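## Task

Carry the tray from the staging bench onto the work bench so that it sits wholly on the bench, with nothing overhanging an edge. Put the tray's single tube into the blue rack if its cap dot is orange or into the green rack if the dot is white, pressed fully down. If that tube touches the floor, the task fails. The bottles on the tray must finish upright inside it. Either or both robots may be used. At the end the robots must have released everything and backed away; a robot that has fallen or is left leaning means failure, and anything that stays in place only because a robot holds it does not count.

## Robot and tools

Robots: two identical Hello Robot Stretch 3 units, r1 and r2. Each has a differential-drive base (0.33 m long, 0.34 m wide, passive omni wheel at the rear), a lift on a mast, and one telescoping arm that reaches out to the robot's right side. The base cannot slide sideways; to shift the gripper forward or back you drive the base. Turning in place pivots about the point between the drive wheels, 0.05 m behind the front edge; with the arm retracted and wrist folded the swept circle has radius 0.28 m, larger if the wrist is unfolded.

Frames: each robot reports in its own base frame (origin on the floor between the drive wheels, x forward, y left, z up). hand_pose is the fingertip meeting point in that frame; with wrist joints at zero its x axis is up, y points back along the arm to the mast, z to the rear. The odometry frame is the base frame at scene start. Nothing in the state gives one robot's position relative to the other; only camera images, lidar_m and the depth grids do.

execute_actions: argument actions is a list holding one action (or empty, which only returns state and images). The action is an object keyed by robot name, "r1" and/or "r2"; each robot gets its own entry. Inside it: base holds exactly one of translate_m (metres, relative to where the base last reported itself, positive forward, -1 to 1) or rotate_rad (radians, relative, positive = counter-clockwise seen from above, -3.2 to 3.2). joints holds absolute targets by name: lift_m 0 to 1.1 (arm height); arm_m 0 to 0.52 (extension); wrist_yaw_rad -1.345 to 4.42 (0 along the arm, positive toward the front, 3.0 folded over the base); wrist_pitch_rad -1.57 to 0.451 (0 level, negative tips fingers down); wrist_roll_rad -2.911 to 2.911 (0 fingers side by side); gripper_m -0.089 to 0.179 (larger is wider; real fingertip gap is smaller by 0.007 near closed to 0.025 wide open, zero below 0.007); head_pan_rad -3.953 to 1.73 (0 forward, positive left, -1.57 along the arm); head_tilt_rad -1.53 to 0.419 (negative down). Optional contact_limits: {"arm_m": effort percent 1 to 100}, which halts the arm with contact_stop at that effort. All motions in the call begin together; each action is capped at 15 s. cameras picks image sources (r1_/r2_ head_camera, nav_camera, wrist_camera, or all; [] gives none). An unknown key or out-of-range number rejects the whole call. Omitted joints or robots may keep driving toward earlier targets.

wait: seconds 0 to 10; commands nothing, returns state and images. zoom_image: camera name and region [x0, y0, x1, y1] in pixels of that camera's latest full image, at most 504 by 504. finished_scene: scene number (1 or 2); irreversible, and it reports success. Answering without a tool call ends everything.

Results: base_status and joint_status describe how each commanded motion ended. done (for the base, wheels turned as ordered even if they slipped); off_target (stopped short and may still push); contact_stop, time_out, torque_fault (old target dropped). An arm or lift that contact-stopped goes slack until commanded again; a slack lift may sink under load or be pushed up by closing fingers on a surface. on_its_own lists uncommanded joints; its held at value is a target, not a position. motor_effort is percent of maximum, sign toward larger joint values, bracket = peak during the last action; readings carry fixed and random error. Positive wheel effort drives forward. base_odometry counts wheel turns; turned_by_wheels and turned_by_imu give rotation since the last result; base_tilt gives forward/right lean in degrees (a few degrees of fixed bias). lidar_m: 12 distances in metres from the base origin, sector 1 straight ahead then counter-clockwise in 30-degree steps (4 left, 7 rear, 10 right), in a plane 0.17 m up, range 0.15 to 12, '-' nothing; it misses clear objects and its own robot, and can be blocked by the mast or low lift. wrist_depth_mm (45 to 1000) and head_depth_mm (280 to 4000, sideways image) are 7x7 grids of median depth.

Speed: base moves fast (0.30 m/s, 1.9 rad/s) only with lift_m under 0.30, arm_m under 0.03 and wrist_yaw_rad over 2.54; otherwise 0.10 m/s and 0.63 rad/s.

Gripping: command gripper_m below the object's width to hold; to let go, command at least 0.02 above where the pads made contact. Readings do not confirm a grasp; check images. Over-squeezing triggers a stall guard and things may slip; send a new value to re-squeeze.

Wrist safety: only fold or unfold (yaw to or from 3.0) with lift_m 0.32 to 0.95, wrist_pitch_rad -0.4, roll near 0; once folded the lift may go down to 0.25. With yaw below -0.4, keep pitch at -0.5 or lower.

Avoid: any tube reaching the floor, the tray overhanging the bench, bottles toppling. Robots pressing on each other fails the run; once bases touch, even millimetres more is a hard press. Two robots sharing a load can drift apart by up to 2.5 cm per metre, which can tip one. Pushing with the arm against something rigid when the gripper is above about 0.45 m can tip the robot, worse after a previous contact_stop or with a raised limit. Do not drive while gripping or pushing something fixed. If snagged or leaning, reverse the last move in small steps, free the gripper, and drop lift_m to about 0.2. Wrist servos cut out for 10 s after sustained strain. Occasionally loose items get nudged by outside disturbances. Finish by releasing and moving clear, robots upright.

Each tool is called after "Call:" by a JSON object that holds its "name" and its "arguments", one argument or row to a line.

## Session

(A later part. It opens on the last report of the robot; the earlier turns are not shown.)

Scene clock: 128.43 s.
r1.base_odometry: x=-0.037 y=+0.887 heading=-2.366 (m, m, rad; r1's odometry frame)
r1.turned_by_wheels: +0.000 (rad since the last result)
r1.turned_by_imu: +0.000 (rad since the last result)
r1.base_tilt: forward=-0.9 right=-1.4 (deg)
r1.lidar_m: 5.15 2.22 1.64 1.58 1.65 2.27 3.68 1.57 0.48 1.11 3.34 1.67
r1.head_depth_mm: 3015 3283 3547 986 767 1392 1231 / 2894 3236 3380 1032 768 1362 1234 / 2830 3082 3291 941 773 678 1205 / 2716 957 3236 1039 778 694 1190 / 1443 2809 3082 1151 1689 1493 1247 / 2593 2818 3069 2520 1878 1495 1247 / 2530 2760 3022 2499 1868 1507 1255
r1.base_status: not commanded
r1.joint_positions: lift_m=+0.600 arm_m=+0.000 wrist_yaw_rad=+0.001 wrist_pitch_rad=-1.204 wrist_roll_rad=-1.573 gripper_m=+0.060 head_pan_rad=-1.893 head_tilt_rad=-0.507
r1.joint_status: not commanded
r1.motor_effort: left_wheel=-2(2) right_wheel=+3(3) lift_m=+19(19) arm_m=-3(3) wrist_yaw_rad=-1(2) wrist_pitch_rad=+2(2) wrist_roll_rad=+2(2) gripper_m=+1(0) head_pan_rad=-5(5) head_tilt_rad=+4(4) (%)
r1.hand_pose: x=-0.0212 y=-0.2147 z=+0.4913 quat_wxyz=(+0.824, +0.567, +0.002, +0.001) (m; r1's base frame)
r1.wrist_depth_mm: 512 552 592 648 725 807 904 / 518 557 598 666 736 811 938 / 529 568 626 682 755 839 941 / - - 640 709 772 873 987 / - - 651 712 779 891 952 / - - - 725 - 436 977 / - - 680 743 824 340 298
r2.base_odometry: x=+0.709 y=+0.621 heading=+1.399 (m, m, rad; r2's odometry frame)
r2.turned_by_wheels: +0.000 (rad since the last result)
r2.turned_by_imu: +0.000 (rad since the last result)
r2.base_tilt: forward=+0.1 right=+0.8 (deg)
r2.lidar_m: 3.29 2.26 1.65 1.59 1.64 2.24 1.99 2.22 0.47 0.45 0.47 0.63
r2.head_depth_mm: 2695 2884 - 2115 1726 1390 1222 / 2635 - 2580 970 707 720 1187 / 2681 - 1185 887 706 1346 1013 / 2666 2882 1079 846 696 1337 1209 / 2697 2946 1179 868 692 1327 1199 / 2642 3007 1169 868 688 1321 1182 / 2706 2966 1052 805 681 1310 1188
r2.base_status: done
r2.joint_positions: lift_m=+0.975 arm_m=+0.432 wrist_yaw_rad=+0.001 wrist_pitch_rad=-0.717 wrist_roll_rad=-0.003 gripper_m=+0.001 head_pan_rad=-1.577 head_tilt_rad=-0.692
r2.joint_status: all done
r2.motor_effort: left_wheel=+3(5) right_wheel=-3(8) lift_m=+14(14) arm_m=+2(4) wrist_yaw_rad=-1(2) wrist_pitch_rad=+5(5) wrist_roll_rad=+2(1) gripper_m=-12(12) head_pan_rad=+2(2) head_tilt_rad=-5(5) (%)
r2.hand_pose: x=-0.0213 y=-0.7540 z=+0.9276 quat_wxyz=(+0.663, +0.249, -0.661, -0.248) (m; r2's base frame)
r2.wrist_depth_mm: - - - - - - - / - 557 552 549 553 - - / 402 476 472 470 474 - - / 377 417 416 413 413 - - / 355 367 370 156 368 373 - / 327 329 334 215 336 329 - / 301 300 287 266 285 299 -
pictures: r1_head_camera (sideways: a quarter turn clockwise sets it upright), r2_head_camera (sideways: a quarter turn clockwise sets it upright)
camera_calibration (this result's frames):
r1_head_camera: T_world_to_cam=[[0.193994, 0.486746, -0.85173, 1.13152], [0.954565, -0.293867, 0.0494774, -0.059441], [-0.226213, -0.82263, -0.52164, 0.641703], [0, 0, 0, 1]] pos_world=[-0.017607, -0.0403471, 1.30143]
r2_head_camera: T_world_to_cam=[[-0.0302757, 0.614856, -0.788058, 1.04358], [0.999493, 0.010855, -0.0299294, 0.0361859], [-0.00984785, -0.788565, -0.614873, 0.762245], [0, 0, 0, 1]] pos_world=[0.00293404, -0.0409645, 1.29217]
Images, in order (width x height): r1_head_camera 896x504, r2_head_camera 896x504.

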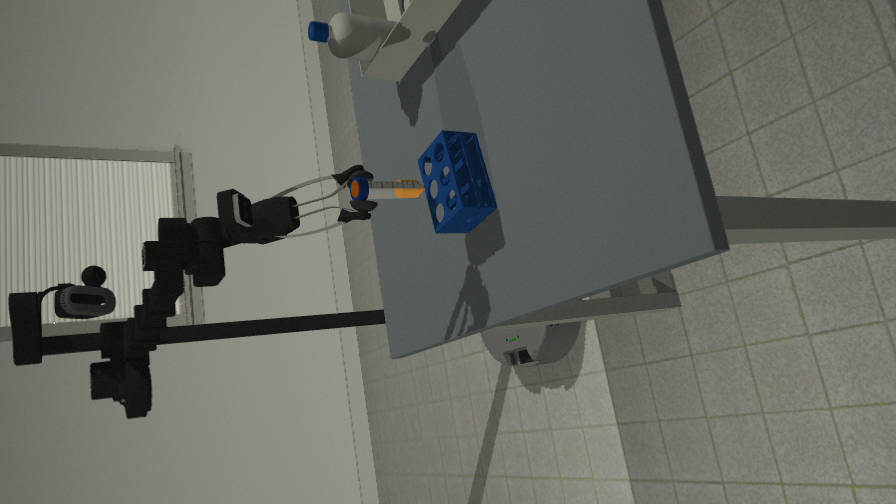

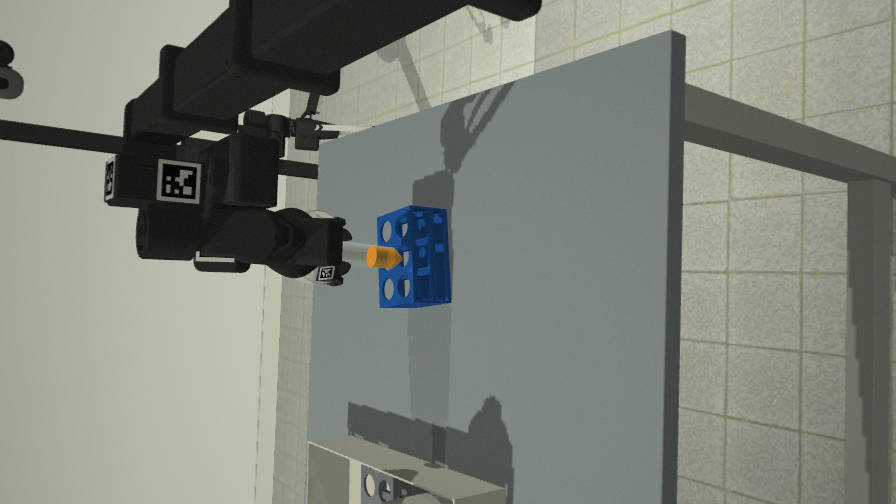

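Call:
{"name": "execute_actions", "arguments": {
  "actions": [
    {"r2":{"joints":{"lift_m":0.965,"arm_m":0.439}}}
  ],
  "cameras": []
}}

Call:
{"name": "execute_actions", "arguments": {
  "actions": [
    {"r2":{"joints":{"lift_m":0.915}}}
  ],
  "cameras": ["r1_head_camera"]
}}

Call:
{"name": "zoom_image", "arguments": {
  "camera": "r1_head_camera",
  "region": [330,100,530,260]
}}

Scene clock: 130.07 s.
r1.base_odometry: x=-0.037 y=+0.887 heading=-2.366 (m, m, rad; r1's odometry frame)
r1.turned_by_wheels: +0.000 (rad since the last result)
r1.turned_by_imu: +0.000 (rad since the last result)
r1.base_tilt: forward=-1.0 right=-1.3 (deg)
r1.lidar_m: 5.15 2.23 1.63 1.58 1.65 2.27 3.66 1.56 0.48 1.11 3.35 1.66
r1.head_depth_mm: 3045 3329 3532 989 769 1395 1228 / 2910 3211 3402 1027 771 1361 1234 / 2826 3064 3272 937 776 677 1207 / 2732 952 3249 1040 776 694 1190 / 1437 2811 3149 1155 1696 1485 1245 / 2577 2800 3074 2519 1882 1506 1252 / 2523 2780 3011 2542 1880 1497 1253
r1.base_status: not commanded
r1.joint_positions: lift_m=+0.600 arm_m=+0.000 wrist_yaw_rad=+0.001 wrist_pitch_rad=-1.204 wrist_roll_rad=-1.573 gripper_m=+0.060 head_pan_rad=-1.893 head_tilt_rad=-0.507
r1.joint_status: not commanded
r1.motor_effort: left_wheel=-2(2) right_wheel=+3(3) lift_m=+20(19) arm_m=-3(3) wrist_yaw_rad=-2(2) wrist_pitch_rad=+2(2) wrist_roll_rad=+2(2) gripper_m=+0(1) head_pan_rad=-5(4) head_tilt_rad=+4(5) (%)
r1.hand_pose: x=-0.0212 y=-0.2147 z=+0.4913 quat_wxyz=(+0.824, +0.567, +0.002, +0.001) (m; r1's base frame)
r1.wrist_depth_mm: 511 549 602 659 726 801 919 / 520 559 605 674 733 818 920 / 530 569 628 683 755 860 975 / - - 641 702 780 857 988 / - - 653 712 771 892 956 / - - - 732 - 432 979 / - - 674 748 820 340 300
r2.base_odometry: x=+0.709 y=+0.621 heading=+1.399 (m, m, rad; r2's odometry frame)
r2.turned_by_wheels: +0.000 (rad since the last result)
r2.turned_by_imu: +0.000 (rad since the last result)
r2.base_tilt: forward=-0.1 right=+0.8 (deg)
r2.lidar_m: 3.28 2.25 1.65 1.58 1.64 2.25 1.99 2.23 0.47 0.45 0.47 0.63
r2.head_depth_mm: 2675 2916 - 2124 1691 1397 1222 / 2667 - 1562 968 707 721 1183 / 2637 - 1151 885 705 1342 1005 / 2656 2909 1076 847 698 1342 1198 / 2668 2970 1181 872 692 1328 1197 / 2686 2985 1164 863 688 1330 1189 / 2669 2980 1044 802 680 1323 1177
r2.base_status: not commanded
r2.joint_positions: lift_m=+0.965 arm_m=+0.439 wrist_yaw_rad=+0.001 wrist_pitch_rad=-0.717 wrist_roll_rad=-0.003 gripper_m=+0.001 head_pan_rad=-1.577 head_tilt_rad=-0.692
r2.joint_status: all done
r2.motor_effort: left_wheel=+3(3) right_wheel=-3(4) lift_m=+14(16) arm_m=+2(5) wrist_yaw_rad=-2(1) wrist_pitch_rad=+5(5) wrist_roll_rad=+2(1) gripper_m=-11(12) head_pan_rad=+2(1) head_tilt_rad=-5(5) (%)
r2.hand_pose: x=-0.0213 y=-0.7610 z=+0.9176 quat_wxyz=(+0.663, +0.249, -0.661, -0.248) (m; r2's base frame)
r2.wrist_depth_mm: - - - - - - - / 536 542 545 532 535 - - / 390 459 457 454 459 - - / 369 402 399 399 398 419 - / 347 355 357 155 354 359 - / 321 319 322 215 325 317 - / 289 291 282 252 276 289 999
pictures: none
No camera images: the call's "cameras" was empty. Leave "cameras" out to get every camera's image.

Scene clock: 131.37 s.
r1.base_odometry: x=-0.037 y=+0.887 heading=-2.366 (m, m, rad; r1's odometry frame)
r1.turned_by_wheels: +0.000 (rad since the last result)
r1.turned_by_imu: +0.000 (rad since the last result)
r1.base_tilt: forward=-0.8 right=-1.4 (deg)
r1.lidar_m: 5.14 2.22 1.64 1.58 1.65 2.28 3.67 1.57 0.48 1.11 3.33 1.67
r1.head_depth_mm: 2947 3237 3447 990 764 1394 1233 / 2944 3183 3360 1023 769 1361 1233 / 2844 3078 3250 934 772 676 1210 / 2716 2867 3210 1036 779 696 1190 / 1448 1578 3083 1155 1691 1502 1252 / 2592 2842 3114 2528 1880 1500 1251 / 2523 2738 2973 2533 1895 1512 1248
r1.base_status: not commanded
r1.joint_positions: lift_m=+0.600 arm_m=+0.000 wrist_yaw_rad=+0.001 wrist_pitch_rad=-1.204 wrist_roll_rad=-1.573 gripper_m=+0.060 head_pan_rad=-1.893 head_tilt_rad=-0.507
r1.joint_status: not commanded
r1.motor_effort: left_wheel=-2(2) right_wheel=+3(3) lift_m=+19(19) arm_m=-3(3) wrist_yaw_rad=-2(1) wrist_pitch_rad=+2(2) wrist_roll_rad=+3(2) gripper_m=+1(0) head_pan_rad=-4(4) head_tilt_rad=+4(5) (%)
r1.hand_pose: x=-0.0212 y=-0.2147 z=+0.4913 quat_wxyz=(+0.824, +0.567, +0.002, +0.001) (m; r1's base frame)
r1.wrist_depth_mm: 515 550 590 657 720 793 897 / 517 564 610 668 737 817 934 / 528 562 621 691 749 854 954 / - - 650 692 770 863 976 / - - 656 709 775 903 965 / - - - 726 - 433 986 / - - 680 744 827 341 301
r2.base_odometry: x=+0.709 y=+0.621 heading=+1.399 (m, m, rad; r2's odometry frame)
r2.turned_by_wheels: +0.000 (rad since the last result)
r2.turned_by_imu: +0.000 (rad since the last result)
r2.base_tilt: forward=+0.0 right=+0.8 (deg)
r2.lidar_m: 3.27 2.27 1.65 1.59 1.64 2.24 1.99 2.22 0.47 0.45 0.47 0.63
r2.head_depth_mm: 2698 2977 3217 - - 1362 1221 / 2698 2932 - 881 710 721 1187 / 2654 2818 1104 885 704 1350 1015 / 2695 2942 - 846 697 1339 1196 / 2695 2973 1183 870 691 1337 1199 / 2689 2996 1167 863 686 1329 1187 / 2669 2961 1049 799 682 1315 1178
r2.base_status: not commanded
r2.joint_positions: lift_m=+0.915 arm_m=+0.439 wrist_yaw_rad=+0.001 wrist_pitch_rad=-0.716 wrist_roll_rad=-0.003 gripper_m=+0.001 head_pan_rad=-1.577 head_tilt_rad=-0.692
r2.joint_status: all done
r2.motor_effort: left_wheel=+2(2) right_wheel=-2(3) lift_m=+14(15) arm_m=+2(2) wrist_yaw_rad=-1(2) wrist_pitch_rad=+5(5) wrist_roll_rad=+2(2) gripper_m=-12(11) head_pan_rad=+2(2) head_tilt_rad=-4(6) (%)
r2.hand_pose: x=-0.0213 y=-0.7612 z=+0.8678 quat_wxyz=(+0.663, +0.249, -0.661, -0.247) (m; r2's base frame)
r2.wrist_depth_mm: - - - - - - - / 438 449 447 454 442 - - / 363 386 383 386 379 393 - / 330 336 337 333 333 329 - / 300 299 262 156 290 296 - / 267 267 267 208 269 265 277 / 242 243 215 234 238 242 240
pictures: r1_head_camera (sideways: a quarter turn clockwise sets it upright)
camera_calibration (this result's frames):
r1_head_camera: T_world_to_cam=[[0.193994, 0.486746, -0.85173, 1.13152], [0.954565, -0.293867, 0.0494774, -0.059441], [-0.226213, -0.82263, -0.521639, 0.641702], [0, 0, 0, 1]] pos_world=[-0.017607, -0.0403471, 1.30143]
Images, in order (width x height): r1_head_camera 896x504.

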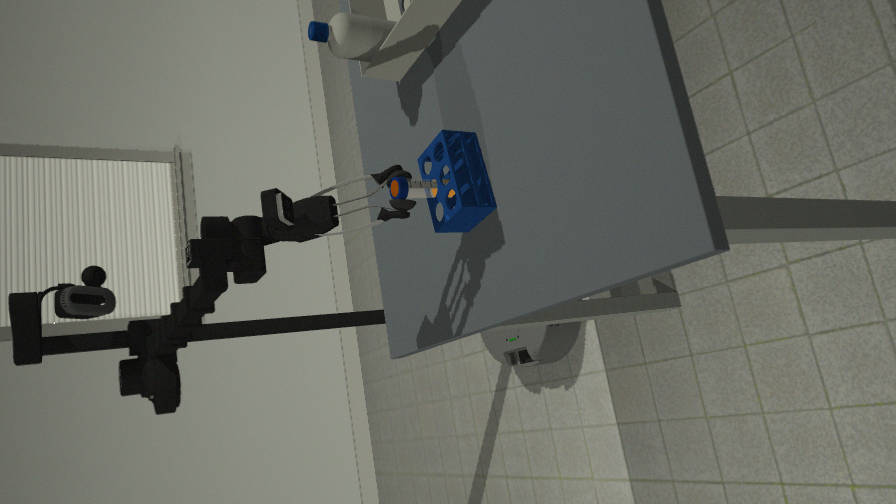

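Region (330, 100, 530, 260) of r1_head_camera's 896x504 image, scaled by 2.520, with more detail than that image has; it fills the top 403 rows of this view, and the rest is white.

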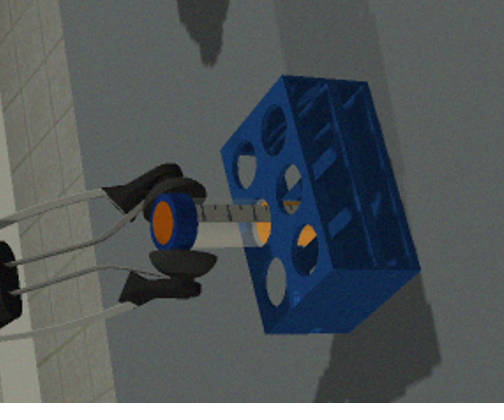

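Call:
{"name": "execute_actions", "arguments": {
  "actions": [
    {"r2":{"joints":{"gripper_m":0.055}}}
  ],
  "cameras": []
}}

Call:
{"name": "execute_actions", "arguments": {
  "actions": [
    {"r2":{"joints":{"lift_m":1.0,"arm_m":0.25}}}
  ],
  "cameras": ["r1_head_camera","r2_wrist_camera"]
}}

Scene clock: 133.20 s.
r1.base_odometry: x=-0.037 y=+0.887 heading=-2.366 (m, m, rad; r1's odometry frame)
r1.turned_by_wheels: +0.000 (rad since the last result)
r1.turned_by_imu: +0.000 (rad since the last result)
r1.base_tilt: forward=-1.0 right=-1.4 (deg)
r1.lidar_m: 5.14 2.22 1.64 1.58 1.65 2.27 3.67 1.56 0.48 1.11 3.34 1.67
r1.head_depth_mm: 2982 3307 3456 993 768 1396 1231 / 2894 3191 3411 1020 771 1368 1233 / 2842 3112 3223 931 773 676 1209 / 2691 2858 3189 1036 782 692 1191 / 1450 1587 3146 1147 1697 1490 1245 / 2611 2839 3075 2516 1876 1503 1257 / 2508 2724 3028 2491 1872 1501 1262
r1.base_status: not commanded
r1.joint_positions: lift_m=+0.600 arm_m=+0.000 wrist_yaw_rad=+0.001 wrist_pitch_rad=-1.204 wrist_roll_rad=-1.573 gripper_m=+0.060 head_pan_rad=-1.893 head_tilt_rad=-0.507
r1.joint_status: not commanded
r1.motor_effort: left_wheel=-2(2) right_wheel=+3(3) lift_m=+19(19) arm_m=-3(3) wrist_yaw_rad=-2(2) wrist_pitch_rad=+2(2) wrist_roll_rad=+2(2) gripper_m=+0(0) head_pan_rad=-4(5) head_tilt_rad=+5(5) (%)
r1.hand_pose: x=-0.0212 y=-0.2147 z=+0.4913 quat_wxyz=(+0.824, +0.567, +0.002, +0.001) (m; r1's base frame)
r1.wrist_depth_mm: 511 548 605 653 718 786 915 / 520 556 615 668 742 830 954 / 525 567 629 676 758 840 956 / - - 651 703 782 869 995 / - - 658 717 778 903 960 / - - - 731 - 435 989 / - - 677 749 833 341 299
r2.base_odometry: x=+0.709 y=+0.621 heading=+1.399 (m, m, rad; r2's odometry frame)
r2.turned_by_wheels: +0.000 (rad since the last result)
r2.turned_by_imu: +0.000 (rad since the last result)
r2.base_tilt: forward=+0.3 right=+0.7 (deg)
r2.lidar_m: 3.28 2.26 1.65 1.58 1.64 2.24 1.99 2.22 0.47 0.45 0.47 0.64
r2.head_depth_mm: 2669 2960 3284 - - 1358 1227 / 2659 2911 - 878 713 719 1197 / 2683 2864 1096 888 704 1355 1013 / 2666 2927 - 844 698 1338 1203 / 2643 2972 1184 868 693 1327 1192 / 2685 2939 1166 870 686 1335 1186 / 2705 2994 1051 802 682 1315 1182
r2.base_status: not commanded
r2.joint_positions: lift_m=+0.915 arm_m=+0.439 wrist_yaw_rad=+0.001 wrist_pitch_rad=-0.716 wrist_roll_rad=-0.003 gripper_m=+0.055 head_pan_rad=-1.577 head_tilt_rad=-0.692
r2.joint_status: all done
r2.motor_effort: left_wheel=+2(2) right_wheel=-3(3) lift_m=+14(13) arm_m=+2(2) wrist_yaw_rad=-2(2) wrist_pitch_rad=+5(5) wrist_roll_rad=+1(1) gripper_m=+0(88) head_pan_rad=+2(2) head_tilt_rad=-4(5) (%)
r2.hand_pose: x=-0.0213 y=-0.7612 z=+0.8678 quat_wxyz=(+0.663, +0.249, -0.661, -0.247) (m; r2's base frame)
r2.wrist_depth_mm: - - - - - - - / 434 458 449 446 446 - - / 364 386 385 381 384 396 - / 335 333 332 334 337 334 - / 299 298 285 160 299 297 - / 270 267 - 208 - 267 278 / 244 244 229 232 236 241 240
pictures: none
No camera images: the call's "cameras" was empty. Leave "cameras" out to get every camera's image.

Scene clock: 135.83 s.
r1.base_odometry: x=-0.037 y=+0.887 heading=-2.366 (m, m, rad; r1's odometry frame)
r1.turned_by_wheels: +0.000 (rad since the last result)
r1.turned_by_imu: +0.000 (rad since the last result)
r1.base_tilt: forward=-0.9 right=-1.2 (deg)
r1.lidar_m: 5.15 2.22 1.64 1.59 1.65 2.27 3.68 1.56 0.48 1.11 3.33 1.67
r1.head_depth_mm: 2992 3352 3513 990 766 1387 1235 / 2893 3192 3510 1024 772 1372 1235 / 2826 3111 3303 935 774 678 1214 / 2698 1089 3172 1041 779 695 1182 / 1408 2853 3132 1151 1681 1496 1251 / 2537 2812 3112 2529 1883 1496 1257 / 2506 2739 2989 2521 1868 1510 1252
r1.base_status: not commanded
r1.joint_positions: lift_m=+0.600 arm_m=+0.000 wrist_yaw_rad=+0.001 wrist_pitch_rad=-1.204 wrist_roll_rad=-1.573 gripper_m=+0.060 head_pan_rad=-1.893 head_tilt_rad=-0.507
r1.joint_status: not commanded
r1.motor_effort: left_wheel=-2(2) right_wheel=+3(3) lift_m=+19(19) arm_m=-3(3) wrist_yaw_rad=-2(2) wrist_pitch_rad=+2(2) wrist_roll_rad=+2(2) gripper_m=+0(1) head_pan_rad=-4(4) head_tilt_rad=+6(5) (%)
r1.hand_pose: x=-0.0212 y=-0.2147 z=+0.4913 quat_wxyz=(+0.824, +0.567, +0.002, +0.001) (m; r1's base frame)
r1.wrist_depth_mm: 510 550 594 649 711 793 903 / 514 558 610 664 747 827 940 / 530 565 619 688 764 837 952 / - - 644 694 777 858 994 / - - 654 708 785 891 956 / - - - 725 - 435 985 / - - 674 741 834 342 300
r2.base_odometry: x=+0.709 y=+0.621 heading=+1.399 (m, m, rad; r2's odometry frame)
r2.turned_by_wheels: +0.000 (rad since the last result)
r2.turned_by_imu: +0.000 (rad since the last result)
r2.base_tilt: forward=+0.0 right=+0.6 (deg)
r2.lidar_m: 3.29 2.26 1.65 1.58 1.64 2.23 1.99 2.23 0.47 0.45 0.47 0.63
r2.head_depth_mm: 2685 - 2871 2169 1737 1399 1223 / 2645 - - 967 709 720 1191 / 2681 - - 881 702 1351 1019 / 2697 2909 - 848 696 1343 1198 / 2657 2958 1178 865 694 1336 1202 / 2705 2993 1166 868 686 1330 1185 / 2683 2992 1047 806 683 1328 1180
r2.base_status: not commanded
r2.joint_positions: lift_m=+1.000 arm_m=+0.250 wrist_yaw_rad=+0.001 wrist_pitch_rad=-0.716 wrist_roll_rad=-0.003 gripper_m=+0.055 head_pan_rad=-1.577 head_tilt_rad=-0.692
r2.joint_status: all done
r2.motor_effort: left_wheel=+2(2) right_wheel=-3(2) lift_m=+27(28) arm_m=-1(3) wrist_yaw_rad=-1(2) wrist_pitch_rad=+5(5) wrist_roll_rad=+1(2) gripper_m=+0(0) head_pan_rad=+2(2) head_tilt_rad=-5(5) (%)
r2.hand_pose: x=-0.0213 y=-0.5727 z=+0.9519 quat_wxyz=(+0.663, +0.249, -0.661, -0.247) (m; r2's base frame)
r2.wrist_depth_mm: - - - - - - - / 561 553 601 594 602 - - / 432 497 511 412 509 - - / 385 450 448 415 444 - - / 350 396 403 395 402 412 - / 341 358 - 353 - 354 - / 324 324 316 322 315 322 -
pictures: r1_head_camera (sideways: a quarter turn clockwise sets it upright), r2_wrist_camera
camera_calibration (this result's frames):
r1_head_camera: T_world_to_cam=[[0.193994, 0.486746, -0.85173, 1.13152], [0.954565, -0.293867, 0.0494774, -0.059441], [-0.226213, -0.82263, -0.521639, 0.641702], [0, 0, 0, 1]] pos_world=[-0.017607, -0.0403471, 1.30143]
r2_wrist_camera: T_world_to_cam=[[-0.999859, 0.00254158, -0.0166024, -0.00544154], [0.0127222, 0.759968, -0.649836, 1.08936], [0.0109657, -0.649955, -0.759893, 0.522804], [0, 0, 0, 1]] pos_world=[-0.0250327, -0.488062, 1.10509]
Images, in order (width x height): r1_head_camera 896x504, r2_wrist_camera 644x364.

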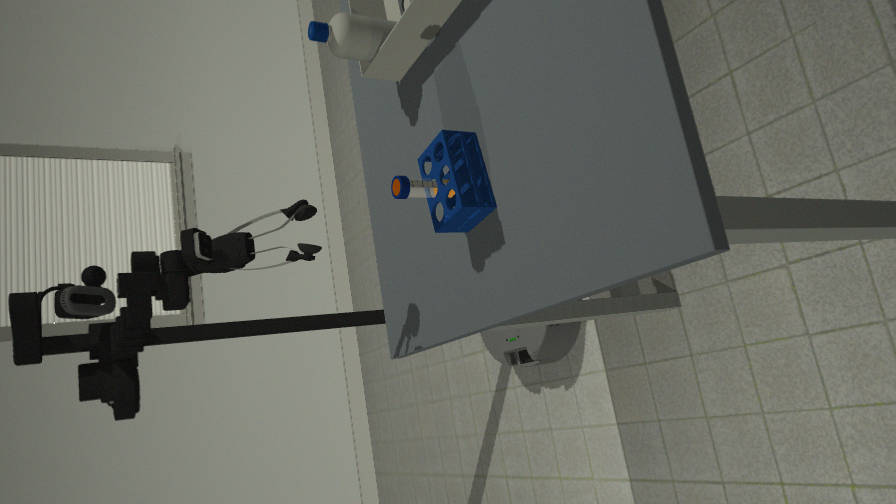

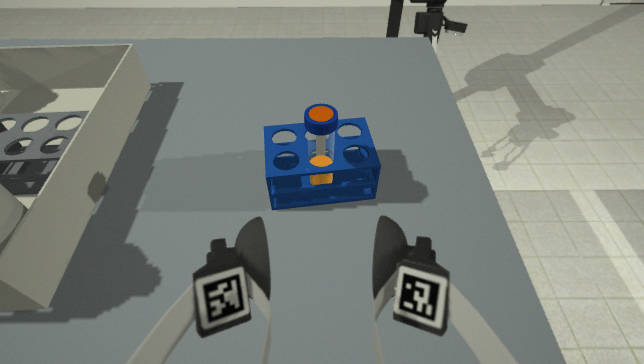

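Call:
{"name": "finished_scene", "arguments": {
  "scene": 2
}}

The scene is finished: the task was done.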